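# Swing a hanging ball to topple the red pin

## Task

Knock the red pin over or off the raised deck by swinging the hanging ball into it, while every other pin stays upright on the deck. Until a pin is down, nothing may touch it except another pin, the ball or the cord, and the ball or cord may touch it only if the robot's last contact with them happened while the ball was held well back from its rest point, on the side away from the pins. After the red pin is down, the ball or cord may brush upright pins provided the robot is touching neither. The robot must never touch any pin. The stand, deck and base board form a single unfixed unit: from the moment the ball is released from its pulled-back position until the red pin is down, neither the robot nor any bench object may touch that unit. Before the red pin is down, no pin may lean a lot, tip or fall because that unit was bumped or tilted or because the ball or cord was being handled; the robot must stay off the ball and cord whenever a pin is being struck or leaning a lot, and for a short time afterwards. Any breach fails the task, and a result that holds only because the robot is propping it up at the end does not count.

## Robot and tools

Robot and frame. Two arms, left_arm and right_arm, each ending in a parallel gripper. All reported positions use one scene frame: origin on the table surface midway between the arms, +x pointing out across the table, +z up, and left_arm sitting on the +y side. The names left and right do not refer to image sides. On each gripper, the fingers point along its +z axis and close along its y axis. The reported end_effector_position is the spot between the pads when shut; the fingertips extend about 33 mm past it when closed and 9 mm when fully open, and closing pushes the tips roughly 24 mm farther from the arm, so keep clearance above surfaces. Reported hand positions can be a little off, especially at long reach.

execute_actions(actions). actions is a list of actions run one after another. Each action is a table of 0 to 15 rows; each row lasts one control step of 1/30 s, and if fewer than 15 rows are given the last one is repeated to fill 15 steps (0.5 s per action). Each row is 18 numbers in [-1, 1], always all 18 even if one arm is idle: left_arm dx, dy, dz, rx, ry, rz, then left gripper position, force_limit, speed; then the same nine for right_arm. dx..rz are an offset, expressed in that gripper's own axes, from where the gripper was measured at the start of the action (for a call's first action, the pose in the latest result of this scene). Rows do not accumulate: each is measured from that same start. Scale: 1.0 equals 0.6 m for dx, dy, dz and 180 degrees for the rotation vector rx, ry, rz. Each step the command is clipped to at most 70 mm and 16 degrees from the measured pose, so big offsets need several actions; the arm stops at its last clipped pose. Position is favoured over orientation when both cannot be met. An empty list just returns the current state and images.

Gripper numbers (absolute, not offsets). position: +1 fully open (140 mm), about -0.8 pads touching, -1 closes until blocked. force_limit: roughly 14 N at -1, 60 N at 0, 107 N at +1. speed of the pad gap: about 30 mm/s at -1, 140 at 0, 250 at +1. Zero is a real command, so to leave a gripper unchanged repeat its previous three numbers. To grip, send -1 and look for object_status 2. Codes: 0 moving, 1 blocked while opening, 2 blocked while closing (holding), 3 reached the request or pads met. To squeeze harder while holding, raise force_limit and nudge position, e.g. -1 to -0.98. position_measured is in counts: 3 open, 230 pads together.

move(target, speed, stop_force, blocking). target is one 18-number row as above; its arm parts are offsets from the pose in the latest result that shows one, in gripper axes, and each gripper travels in a straight line toward it; paths finish together over 0.5 to 10 s. speed is top path speed in m/s, 0.002 to 0.5 (default 0.25), turning capped at twice that in rad/s. Paths do not avoid obstacles or the other arm, and grippers can lag or overshoot. stop_force (N, 20 to 80, one value for both arms) ends an arm's path when it senses that much extra resistance; use it only with slow moves, not when the gripper rotates, and omit it when backing off something being pressed. blocking=false returns after 0.5 s while motion continues; it cannot be combined with stop_force, and further moves or actions are refused until you wait or stop. The result adds a move: line with each arm's ending (done, off_target, moving, held, fault, contact) and any limits (paced = command clipped, held = steps blocked), plus distance from target.

wait(seconds), 0 to 10: lets the scene run with the last commands held. stop(): brakes a running move; fast moves need room. zoom_image(camera, region): region [x0, y0, x1, y1] in pixels from the top-left, up to 504 by 504. finished_scene(scene): ends the current scene, given by its number; irreversible, so only call it when the pins are settled as required.

Results. The state line lists each gripper's position (m) and quaternion wxyz; Hand target lines show where the controller is now steering. A pose unreachable line means the clearance check altered or blocked that arm's command. Cameras: cam_head_left, cam_head_right, cam_high, cam_low (896x504), cam_left_wrist, cam_right_wrist (504x504). MOTOR HOT warns of heating from holding loads; overheating brakes the arm.

Cautions. Arms are stiff: commanding past a firm contact can trigger a stop. Torque at a joint reaching its load limit (145 N m waist, shoulder, elbow; 36.4 N m the three wrist joints), or 150 N of outside force, halts that arm for 10 s. Avoid arm-to-arm collisions, hard pushes, drops, and anything leaving the table. For this job: grasp the ball or cord gently, draw it well back away from the pins without jostling the stand, release cleanly, retreat clear of the stand and ball, and let the swing do the work. The robot holds its last command while you are composing a reply, and occasional outside pushes may nudge loose objects.

Each tool is called after "Emit:" as name(argument=value, ...) on one line, values as JSON.

## Session

Emit:
execute_actions(actions=[])

Scene clock: 0.00 s.
left_arm: end_effector_position=(+0.6175, +0.1819, +0.1870) position_measured=3 object_status=3 end_effector_quat_wxyz=(+0.045, +0.866, -0.455, +0.203) | right_arm: end_effector_position=(+0.4407, -0.1378, +0.0999) position_measured=3 object_status=3 end_effector_quat_wxyz=(-0.224, +0.902, +0.356, -0.098)
Joint positions: left_arm=[-0.188  0.07  -0.216  0.325 -0.985  0.453] | right_arm=[ 0.282  0.466  0.27  -0.436 -1.612  2.045]
Joint velocities: left_arm=[ 0.     0.     0.    -0.001 -0.    -0.   ] | right_arm=[ 0.     0.     0.001  0.    -0.     0.001]
Hand target (left_arm): +0.618, +0.182, +0.187; +0.045, +0.866, -0.455, +0.203
Hand target (right_arm): +0.441, -0.138, +0.100; -0.224, +0.902, +0.356, -0.098

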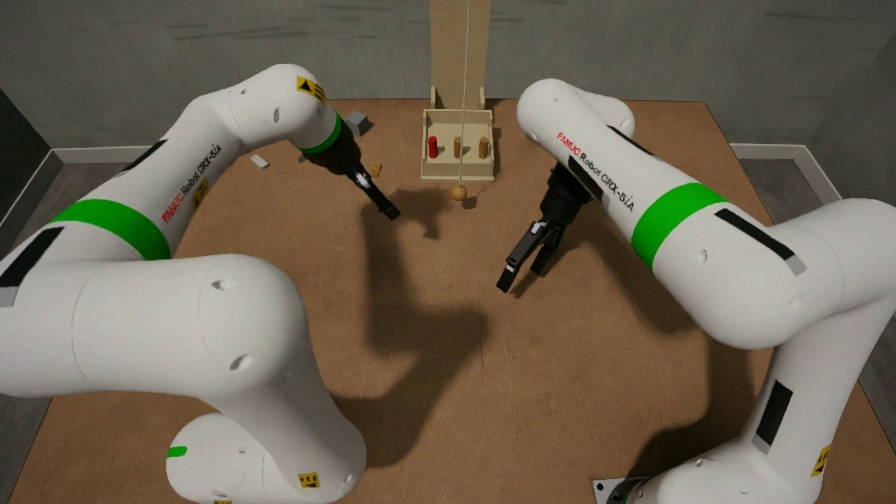

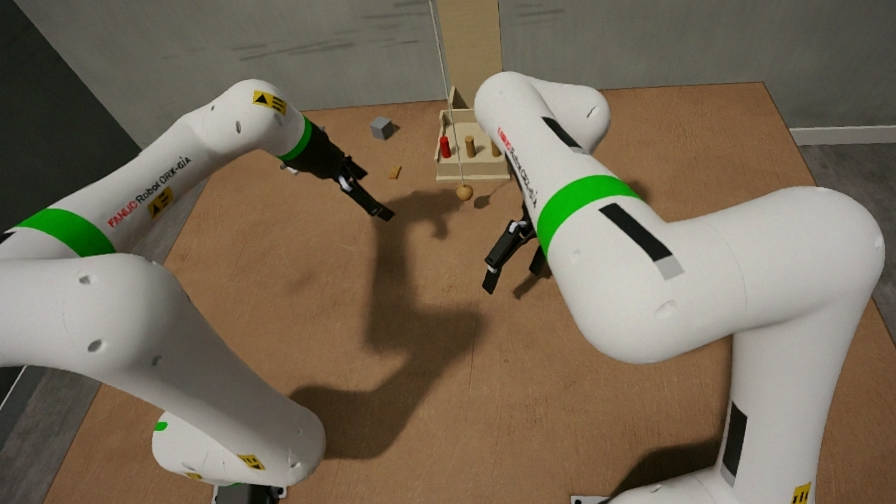

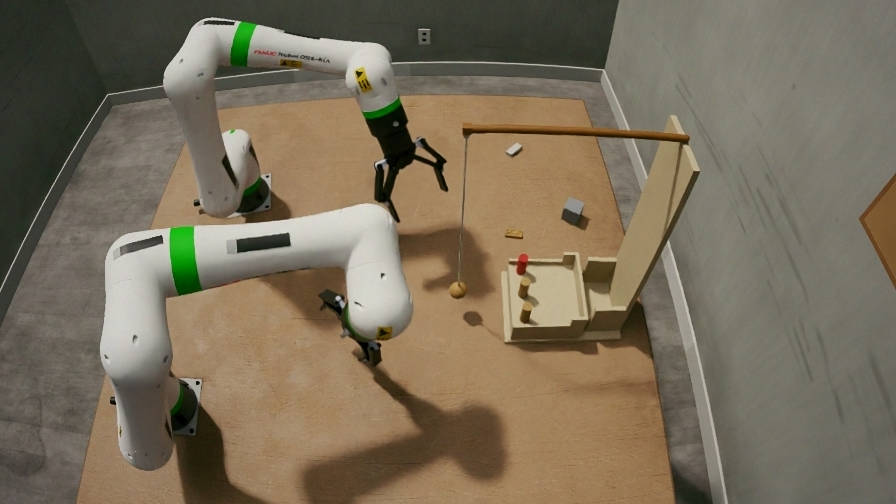

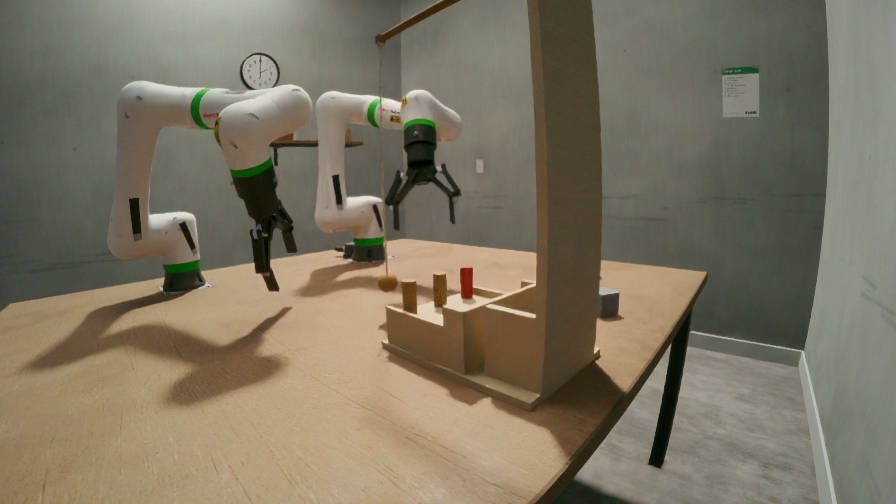

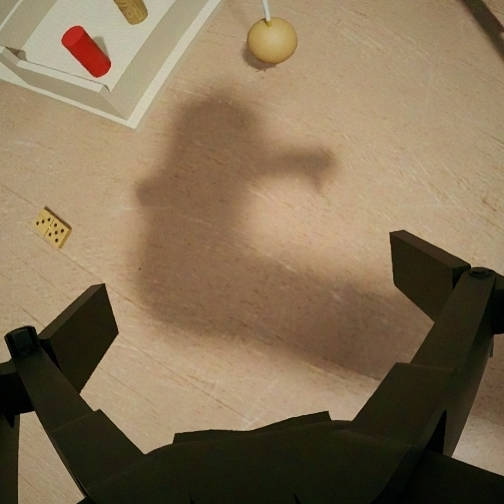

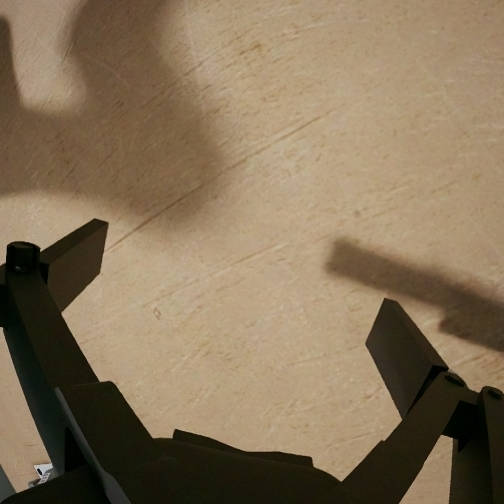

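Emit:
move(target=[0,0,-0.3,0,0,0,1,0,0, 0,0,0,-0.199,0.356,0.018,1,0,0])

Scene clock: 13.00 s.
left_arm: end_effector_position=(+0.5614, +0.2290, +0.3514) position_measured=3 object_status=3 end_effector_quat_wxyz=(+0.045, +0.866, -0.455, +0.203) | right_arm: end_effector_position=(+0.4412, -0.1369, +0.1002) position_measured=3 object_status=3 end_effector_quat_wxyz=(-0.112, +0.837, +0.174, +0.507)
Joint positions: left_arm=[-0.065 -0.095  0.009  0.312 -1.393  0.457] | right_arm=[ 0.43  -0.294 -0.782 -1.327  0.034  2.868]
Joint velocities: left_arm=[ 0.    -0.    -0.002  0.     0.     0.   ] | right_arm=[-0.165  0.001  0.036 -0.339 -0.123  0.419]
Hand target (left_arm): +0.561, +0.229, +0.351; +0.045, +0.866, -0.455, +0.203
Hand target (right_arm): +0.441, -0.137, +0.100; -0.111, +0.837, +0.174, +0.507
Off the commanded pose (left_arm): 0.000 m, 0 deg.
Off the commanded pose (right_arm): 0.001 m, 3 deg.
move: off_target (right_arm)

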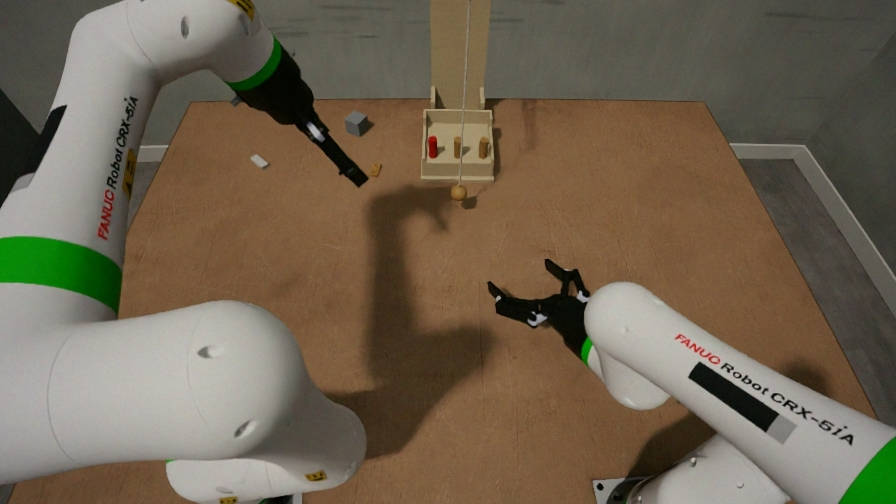

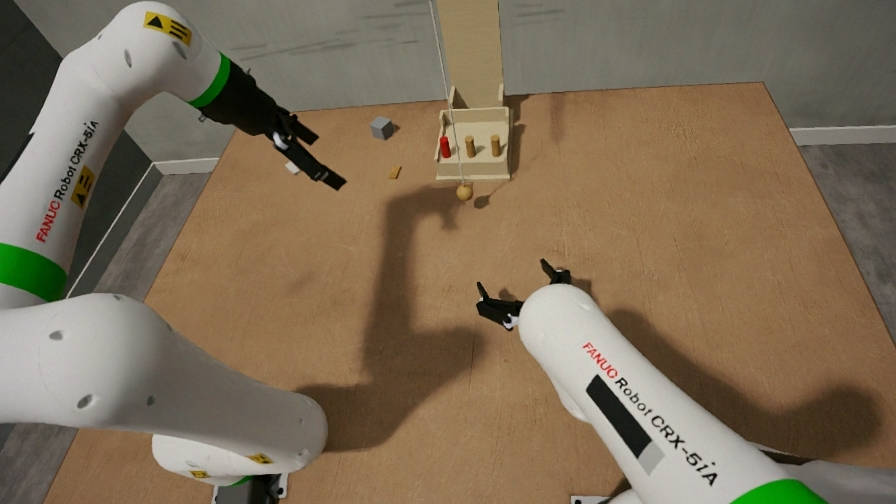

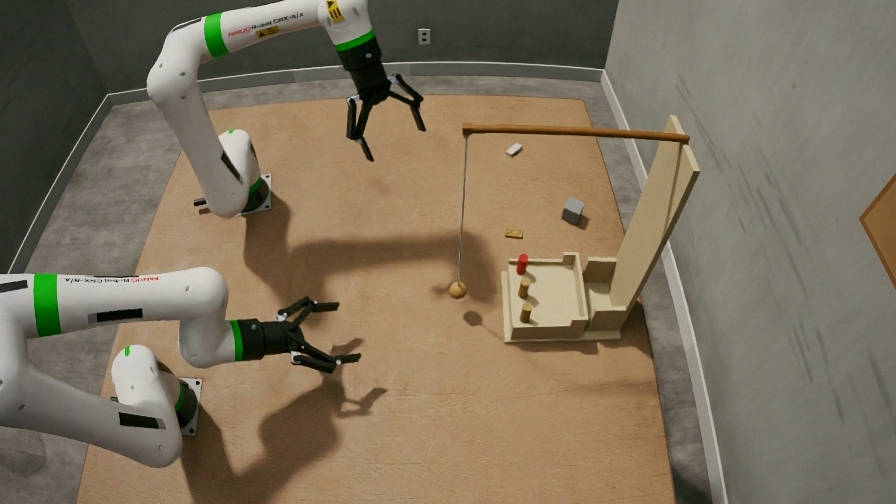

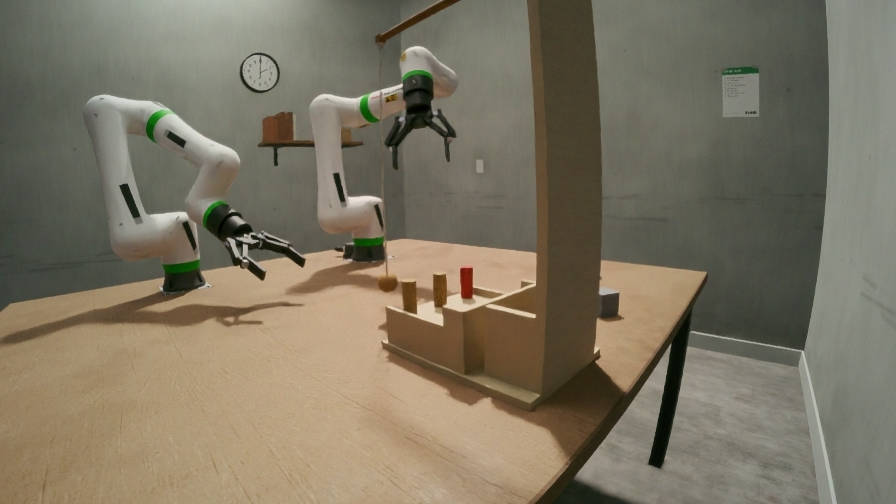

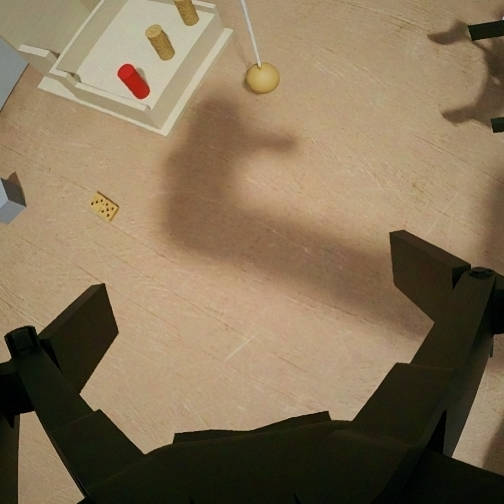

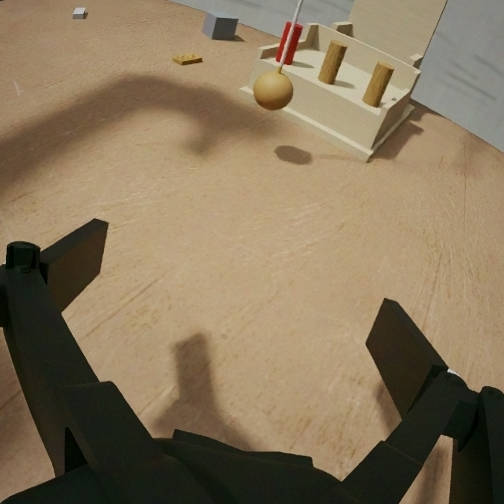

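Emit:
move(target=[0,0,0,0,0,0,1,0,0, 0.157,0,0.293,0,-0.1,0,1,0,0], speed=0.15)

Scene clock: 20.03 s.
left_arm: end_effector_position=(+0.5614, +0.2290, +0.3514) position_measured=3 object_status=3 end_effector_quat_wxyz=(+0.045, +0.866, -0.455, +0.203) | right_arm: end_effector_position=(+0.6235, -0.0560, +0.1024) position_measured=3 object_status=3 end_effector_quat_wxyz=(-0.091, +0.909, +0.195, +0.358)
Joint positions: left_arm=[-0.065 -0.095  0.009  0.312 -1.393  0.457] | right_arm=[ 0.538  0.217 -0.503  0.661 -0.122  0.797]
Joint velocities: left_arm=[ 0.    -0.     0.001  0.    -0.001  0.001] | right_arm=[-0.061 -0.008 -0.112  0.483  0.093 -0.443]
Hand target (left_arm): +0.561, +0.229, +0.351; +0.045, +0.866, -0.455, +0.203
Hand target (right_arm): +0.624, -0.056, +0.102; -0.090, +0.909, +0.194, +0.358
Off the commanded pose (left_arm): 0.000 m, 0 deg.
Off the commanded pose (right_arm): 0.000 m, 2 deg.
move: done

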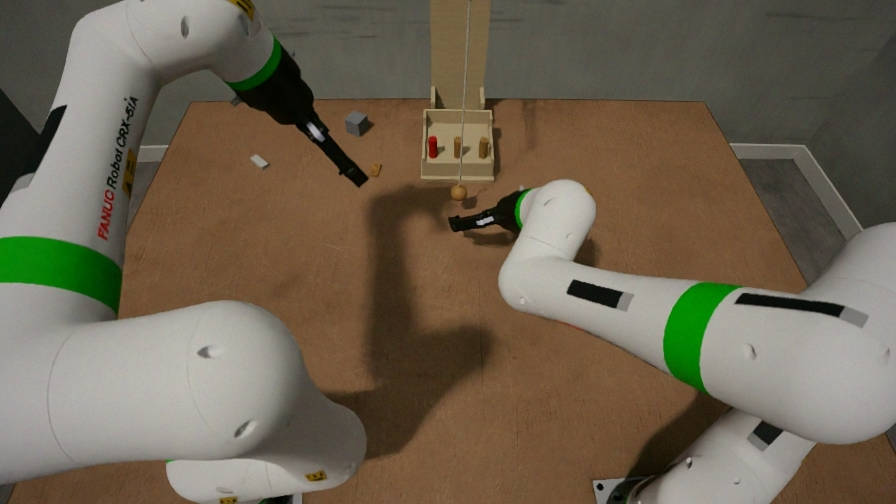

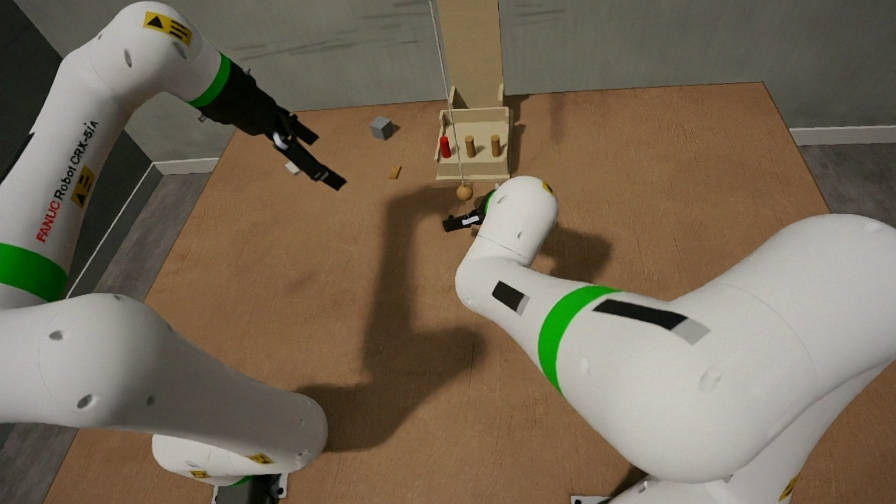

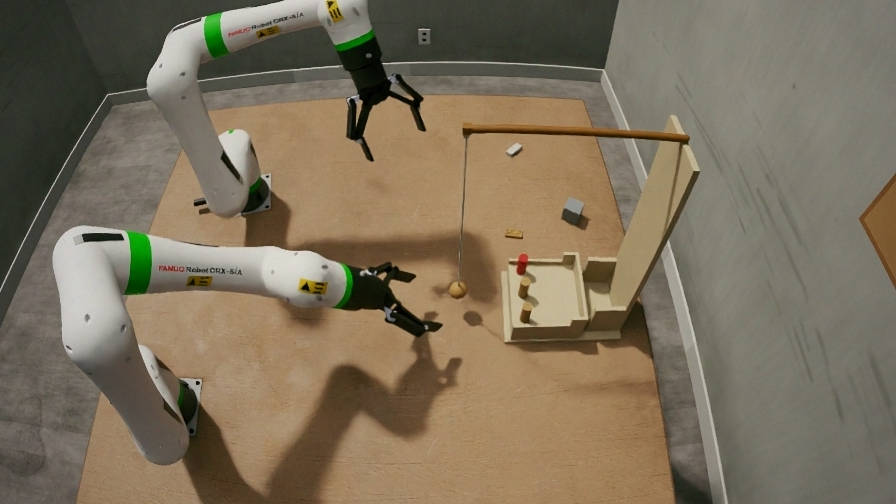

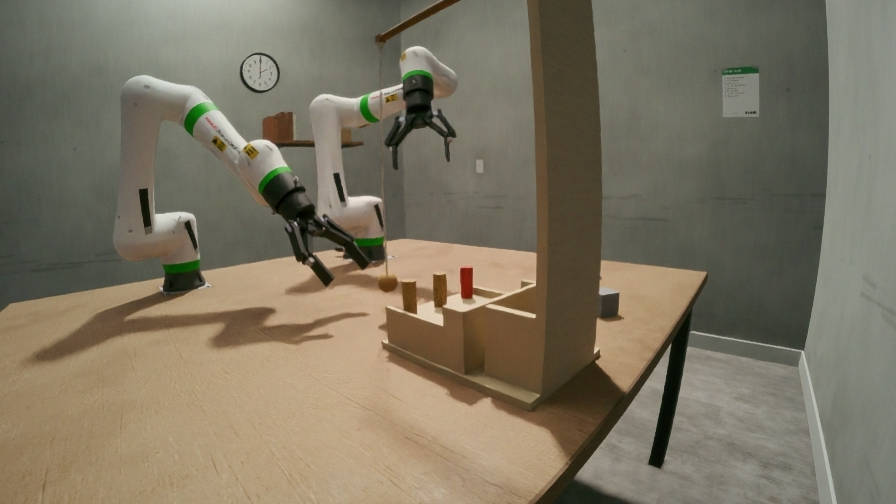

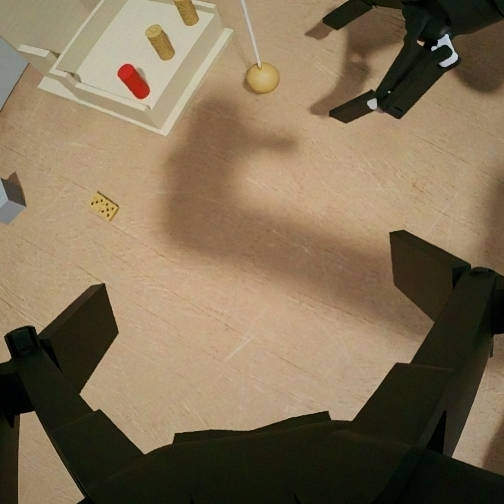

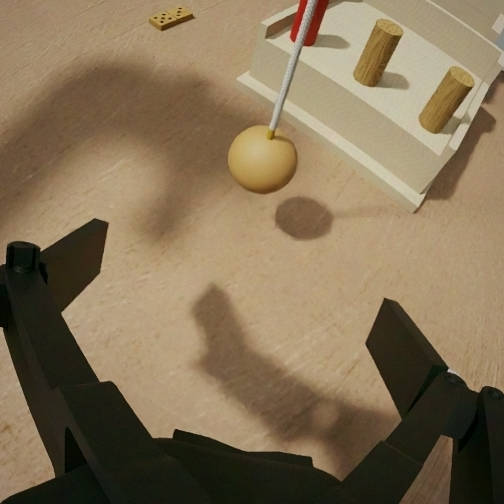

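Emit:
move(target=[0,0,0,0,0,0,1,0,0, 0.087,-0.01,0.115,0,0,0,1,0,0], speed=0.1)

Scene clock: 23.60 s.
left_arm: end_effector_position=(+0.5614, +0.2290, +0.3514) position_measured=3 object_status=3 end_effector_quat_wxyz=(+0.045, +0.866, -0.455, +0.203) | right_arm: end_effector_position=(+0.6980, -0.0143, +0.0879) position_measured=3 object_status=3 end_effector_quat_wxyz=(-0.090, +0.908, +0.194, +0.359)
Joint positions: left_arm=[-0.065 -0.095  0.009  0.312 -1.393  0.457] | right_arm=[ 0.553  0.423 -0.229  0.491 -0.186  0.96 ]
Joint velocities: left_arm=[-0.     0.     0.002 -0.001  0.002  0.002] | right_arm=[ 0.014  0.007  0.075 -0.22  -0.068  0.214]
Hand target (left_arm): +0.561, +0.229, +0.351; +0.045, +0.866, -0.455, +0.203
Hand target (right_arm): +0.698, -0.014, +0.088; -0.090, +0.908, +0.195, +0.359
Off the commanded pose (left_arm): 0.000 m, 0 deg.
Off the commanded pose (right_arm): 0.000 m, 0 deg.
move: done

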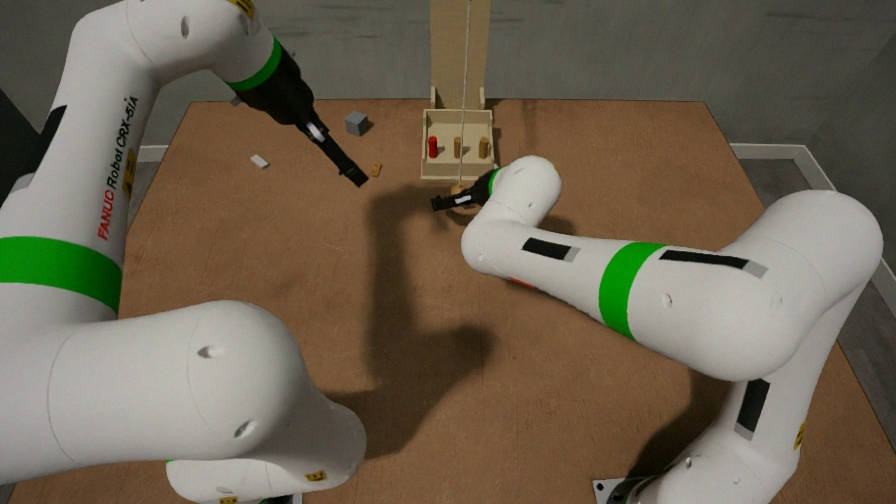

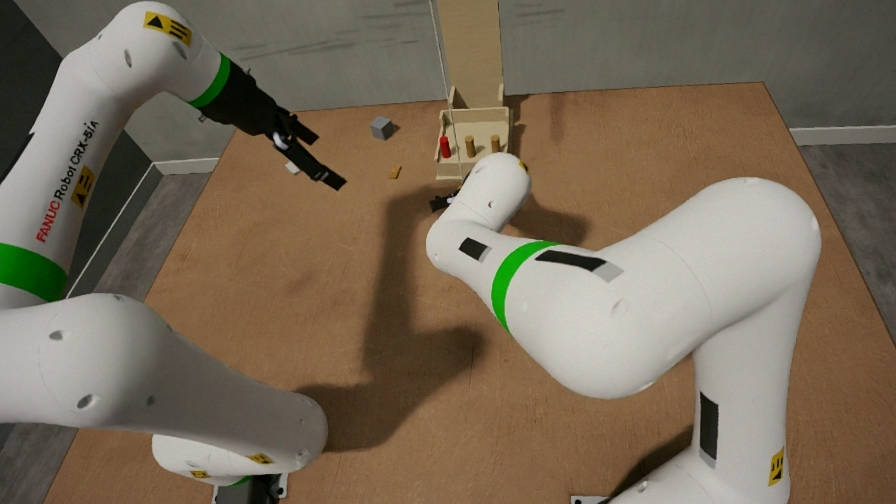

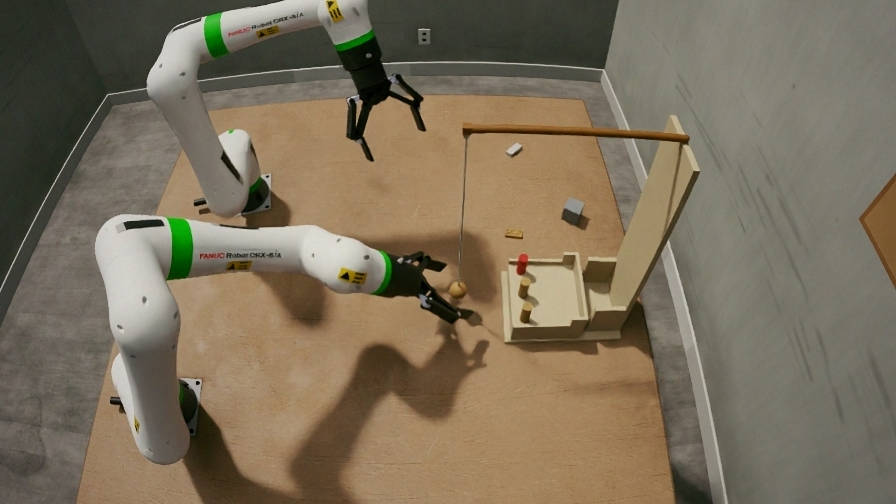

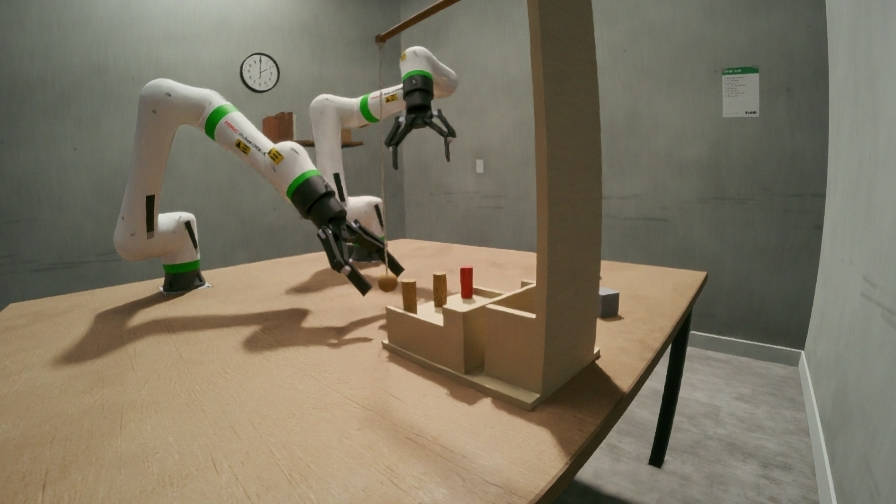

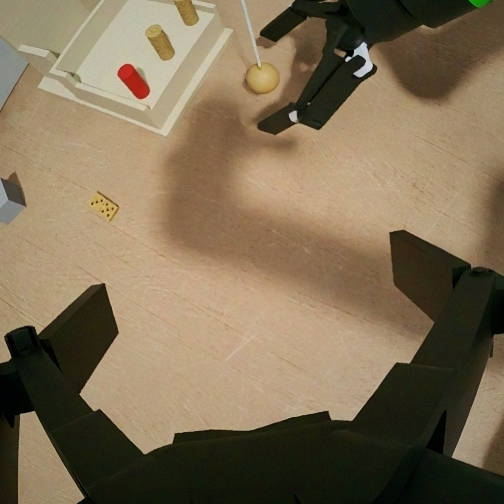

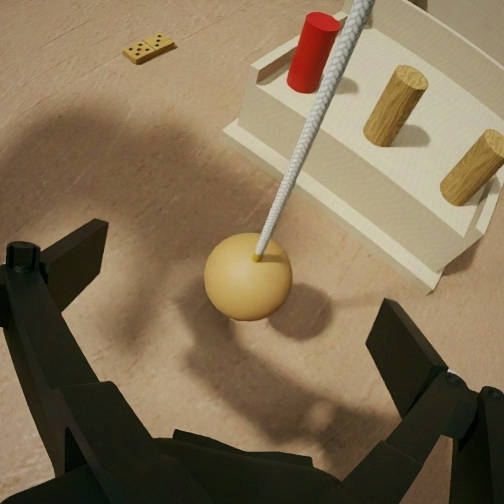

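Emit:
move(target=[0,0,0,0,0,0,1,0,0, 0.008,0.005,0.008,0,0,0,-1,-0.5,0], speed=0.05)

Emit:
move(target=[0,0,0,0,0,0,1,0,0, -0.249,0.017,-0.391,0,0,0,-1,-0.5,0], speed=0.12)

Scene clock: 30.33 s.
left_arm: end_effector_position=(+0.5614, +0.2290, +0.3514) position_measured=3 object_status=3 end_effector_quat_wxyz=(+0.045, +0.866, -0.455, +0.203) | right_arm: end_effector_position=(+0.7055, -0.0143, +0.0876) position_measured=169 object_status=2 end_effector_quat_wxyz=(-0.090, +0.908, +0.194, +0.359)
Joint positions: left_arm=[-0.065 -0.095  0.009  0.312 -1.393  0.457] | right_arm=[ 0.551  0.439 -0.194  0.442 -0.202  1.011]
Joint velocities: left_arm=[ 0.     0.    -0.     0.     0.     0.002] | right_arm=[ 0.001  0.001  0.001 -0.    -0.     0.001]
Hand target (left_arm): +0.561, +0.229, +0.351; +0.045, +0.866, -0.455, +0.203
Hand target (right_arm): +0.705, -0.014, +0.088; -0.090, +0.908, +0.194, +0.359
Off the commanded pose (left_arm): 0.000 m, 0 deg.
Off the commanded pose (right_arm): 0.000 m, 0 deg.
move: done

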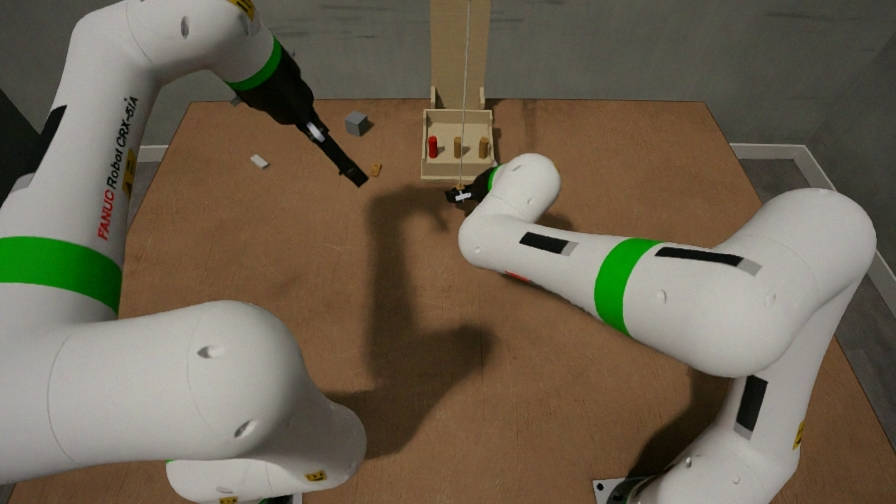

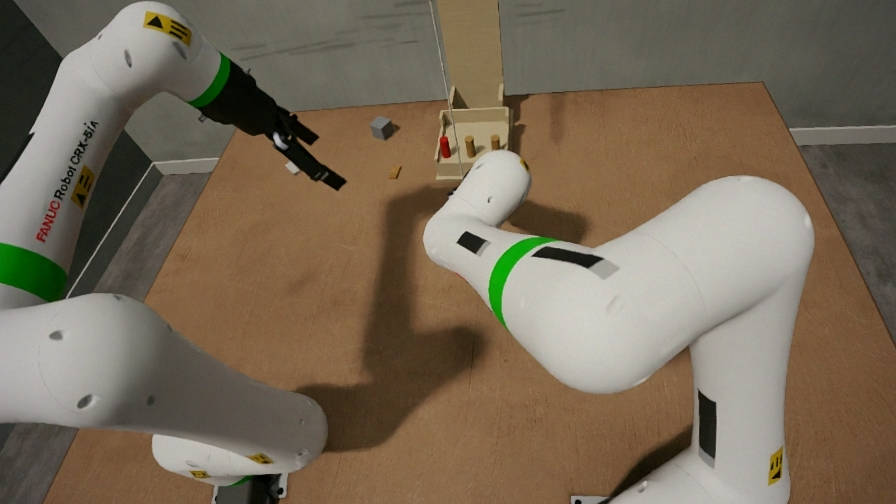

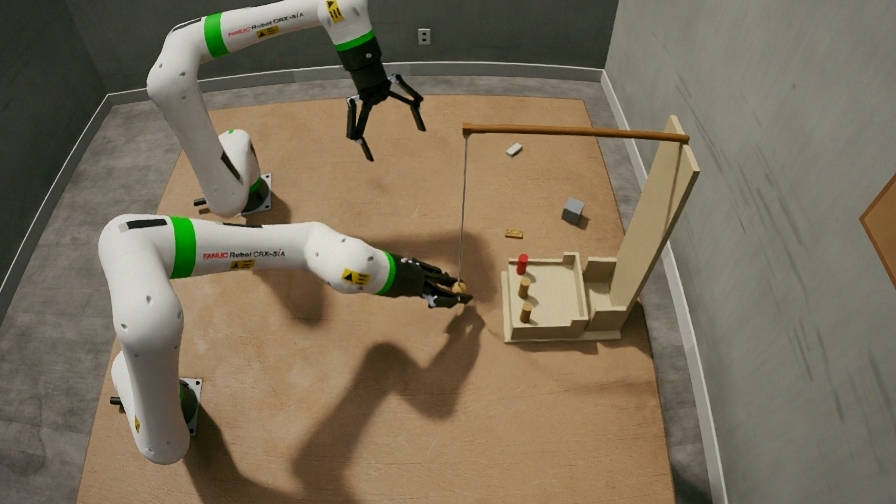

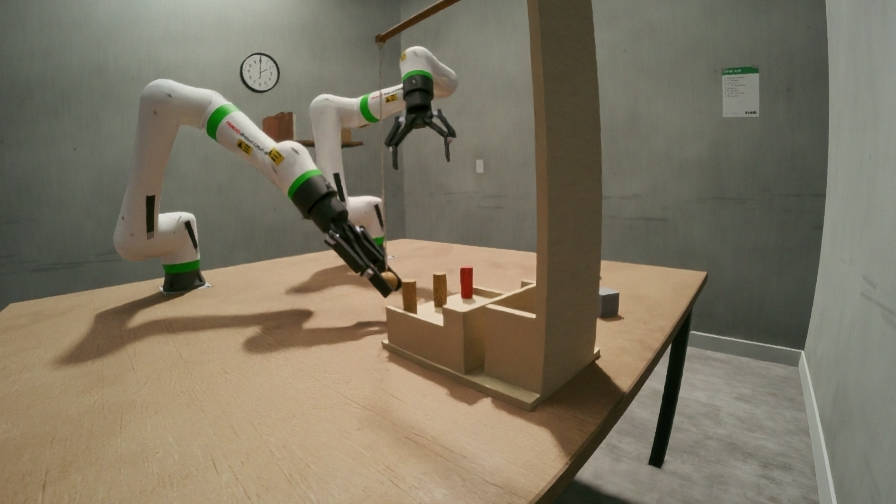

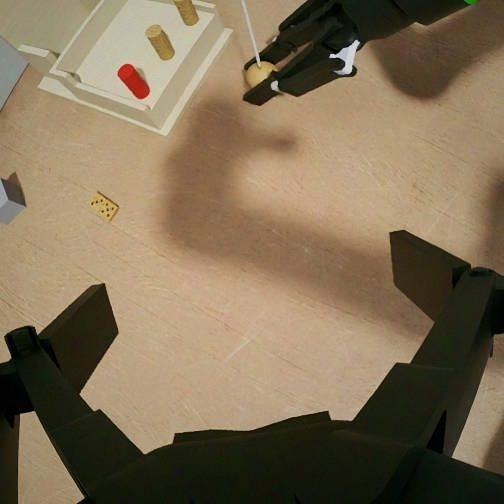

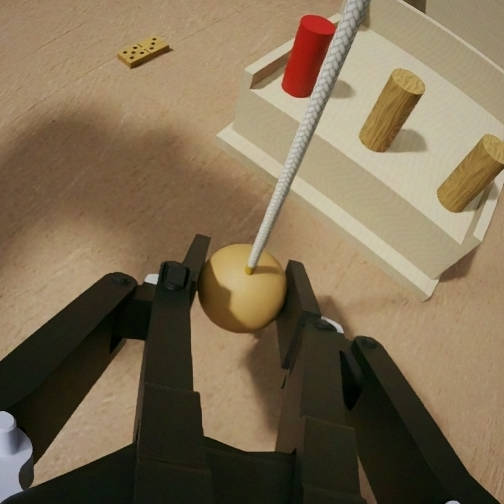

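Scene clock: 33.03 s.
left_arm: end_effector_position=(+0.5614, +0.2290, +0.3514) position_measured=3 object_status=3 end_effector_quat_wxyz=(+0.045, +0.866, -0.455, +0.203) | right_arm: end_effector_position=(+0.4654, -0.1379, +0.1557) position_measured=169 object_status=2 end_effector_quat_wxyz=(-0.090, +0.908, +0.194, +0.359)
Joint positions: left_arm=[-0.065 -0.095  0.009  0.312 -1.393  0.457] | right_arm=[ 0.648 -0.318 -0.83   0.464 -0.346  0.933]
Joint velocities: left_arm=[-0.     0.     0.    -0.001 -0.    -0.001] | right_arm=[ 0.    -0.     0.     0.    -0.     0.001]
Hand target (left_arm): +0.561, +0.229, +0.351; +0.045, +0.866, -0.455, +0.203
Hand target (right_arm): +0.465, -0.138, +0.156; -0.090, +0.908, +0.194, +0.359
Off the commanded pose (left_arm): 0.000 m, 0 deg.
Off the commanded pose (right_arm): 0.001 m, 0 deg.
move: done

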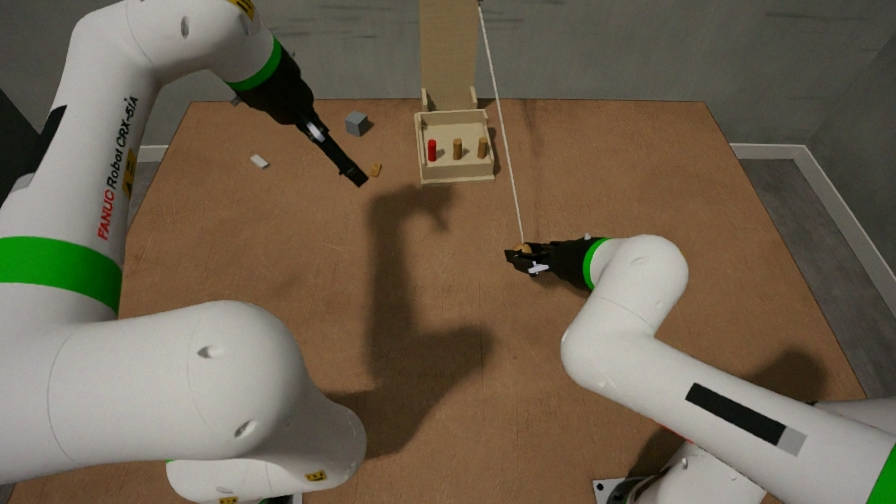

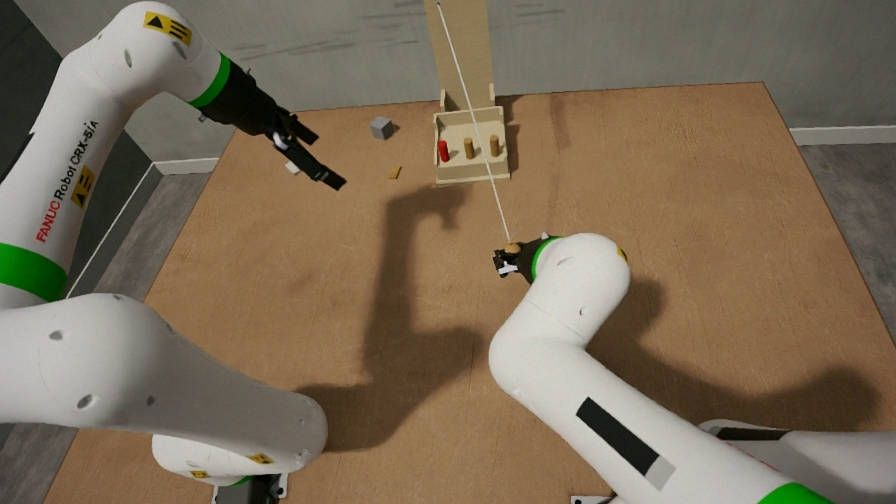

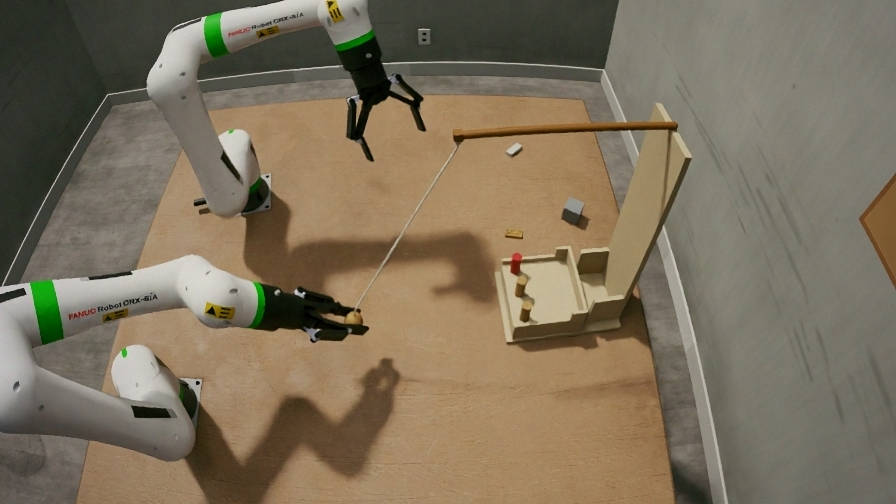

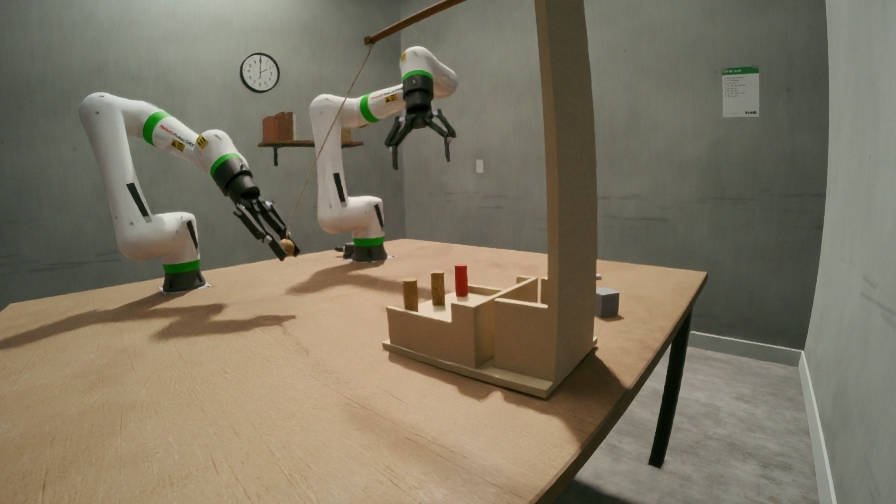

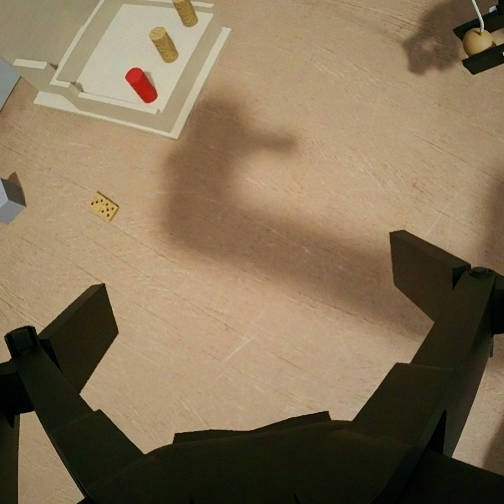

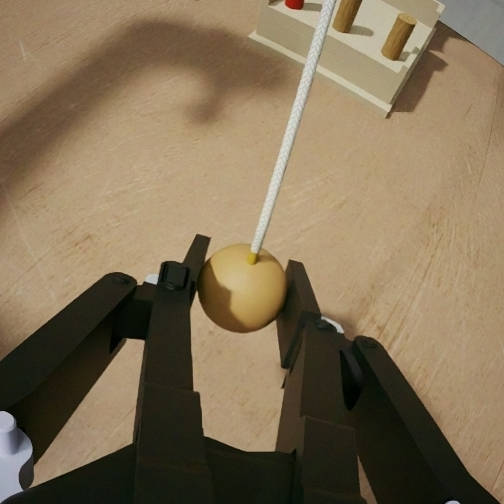

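Emit:
move(target=[0,0,0,0,0,0,1,0,0, 0.022,0.047,-0.002,0.0265,0,-0.0285,-1,-0.5,0], speed=0.05)

Scene clock: 39.70 s.
left_arm: end_effector_position=(+0.5614, +0.2290, +0.3514) position_measured=3 object_status=3 end_effector_quat_wxyz=(+0.045, +0.866, -0.455, +0.203) | right_arm: end_effector_position=(+0.4853, -0.1603, +0.1648) position_measured=169 object_status=2 end_effector_quat_wxyz=(-0.112, +0.894, +0.250, +0.354)
Joint positions: left_arm=[-0.065 -0.095  0.009  0.312 -1.393  0.457] | right_arm=[ 0.487 -0.256 -0.607 -0.091 -0.462  1.662]
Joint velocities: left_arm=[ 0.     0.     0.002  0.001  0.    -0.001] | right_arm=[-0.011  0.003  0.012 -0.032 -0.011  0.038]
Hand target (left_arm): +0.561, +0.229, +0.351; +0.045, +0.866, -0.455, +0.203
Hand target (right_arm): +0.485, -0.160, +0.165; -0.112, +0.894, +0.250, +0.354
Off the commanded pose (left_arm): 0.000 m, 0 deg.
Off the commanded pose (right_arm): 0.000 m, 0 deg.
move: done

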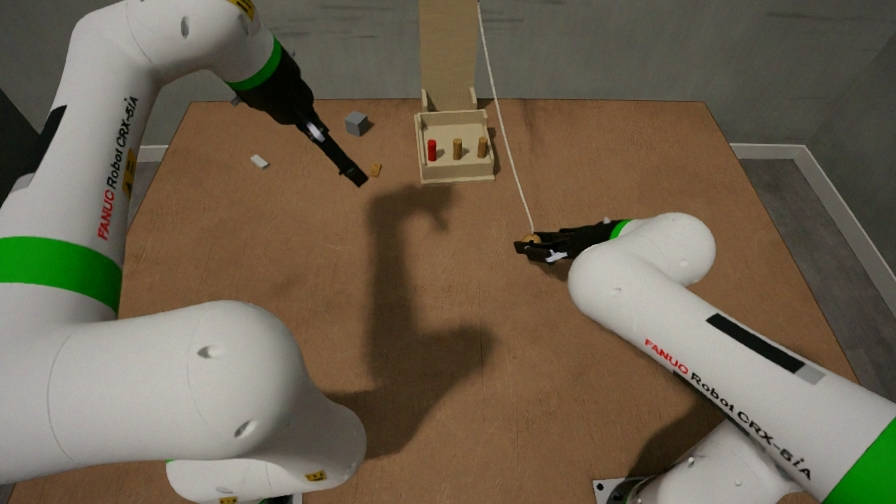

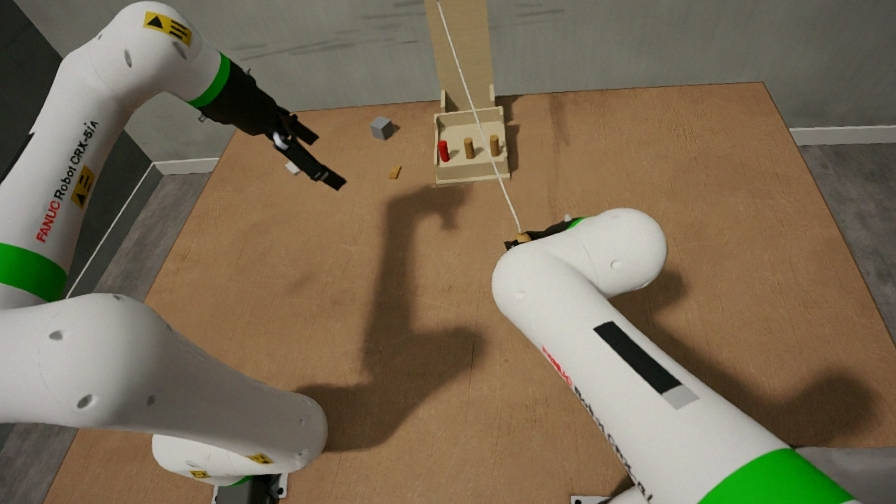

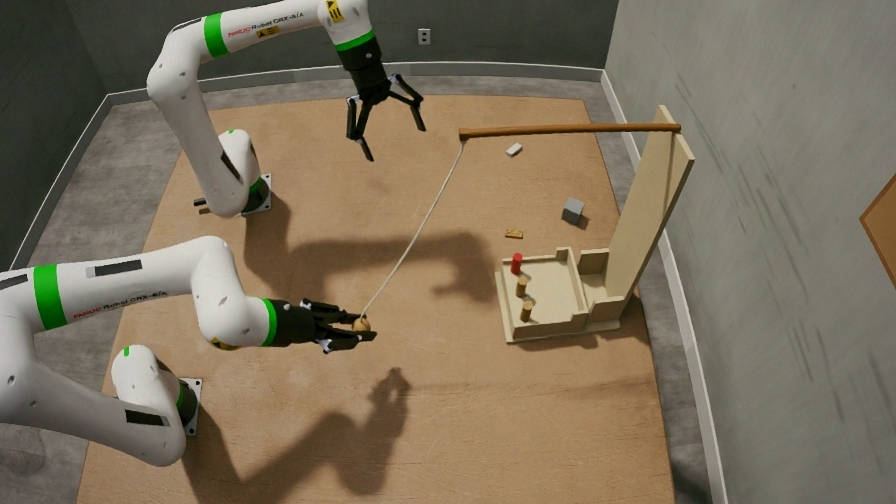

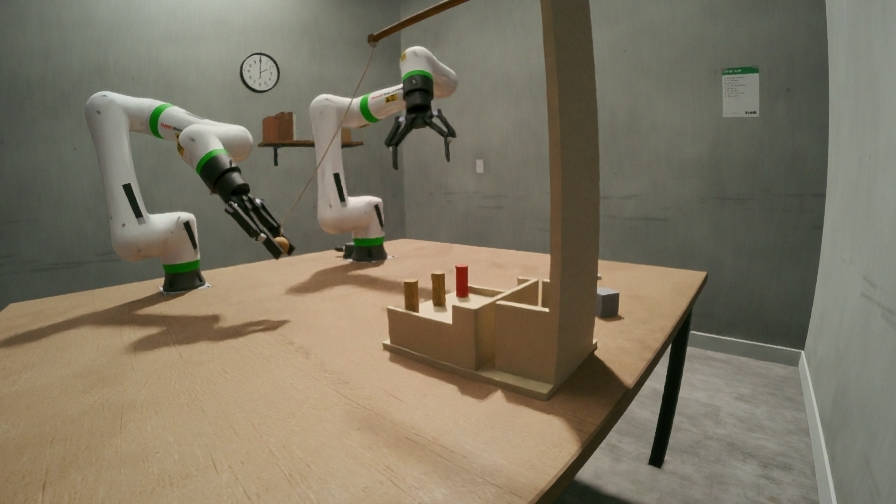

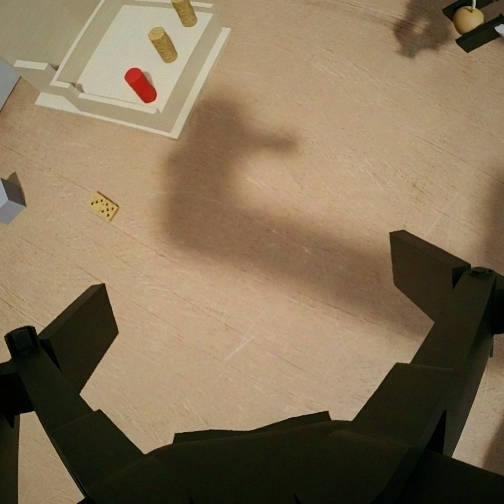

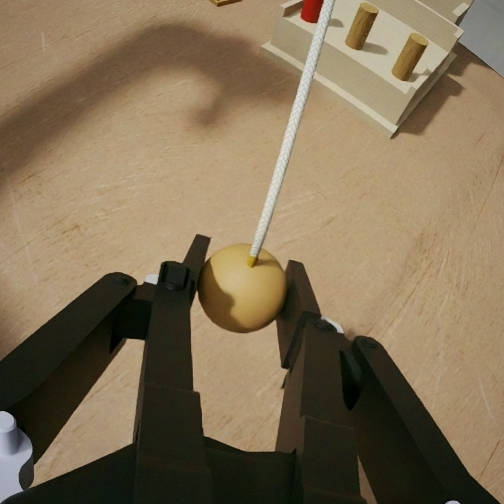

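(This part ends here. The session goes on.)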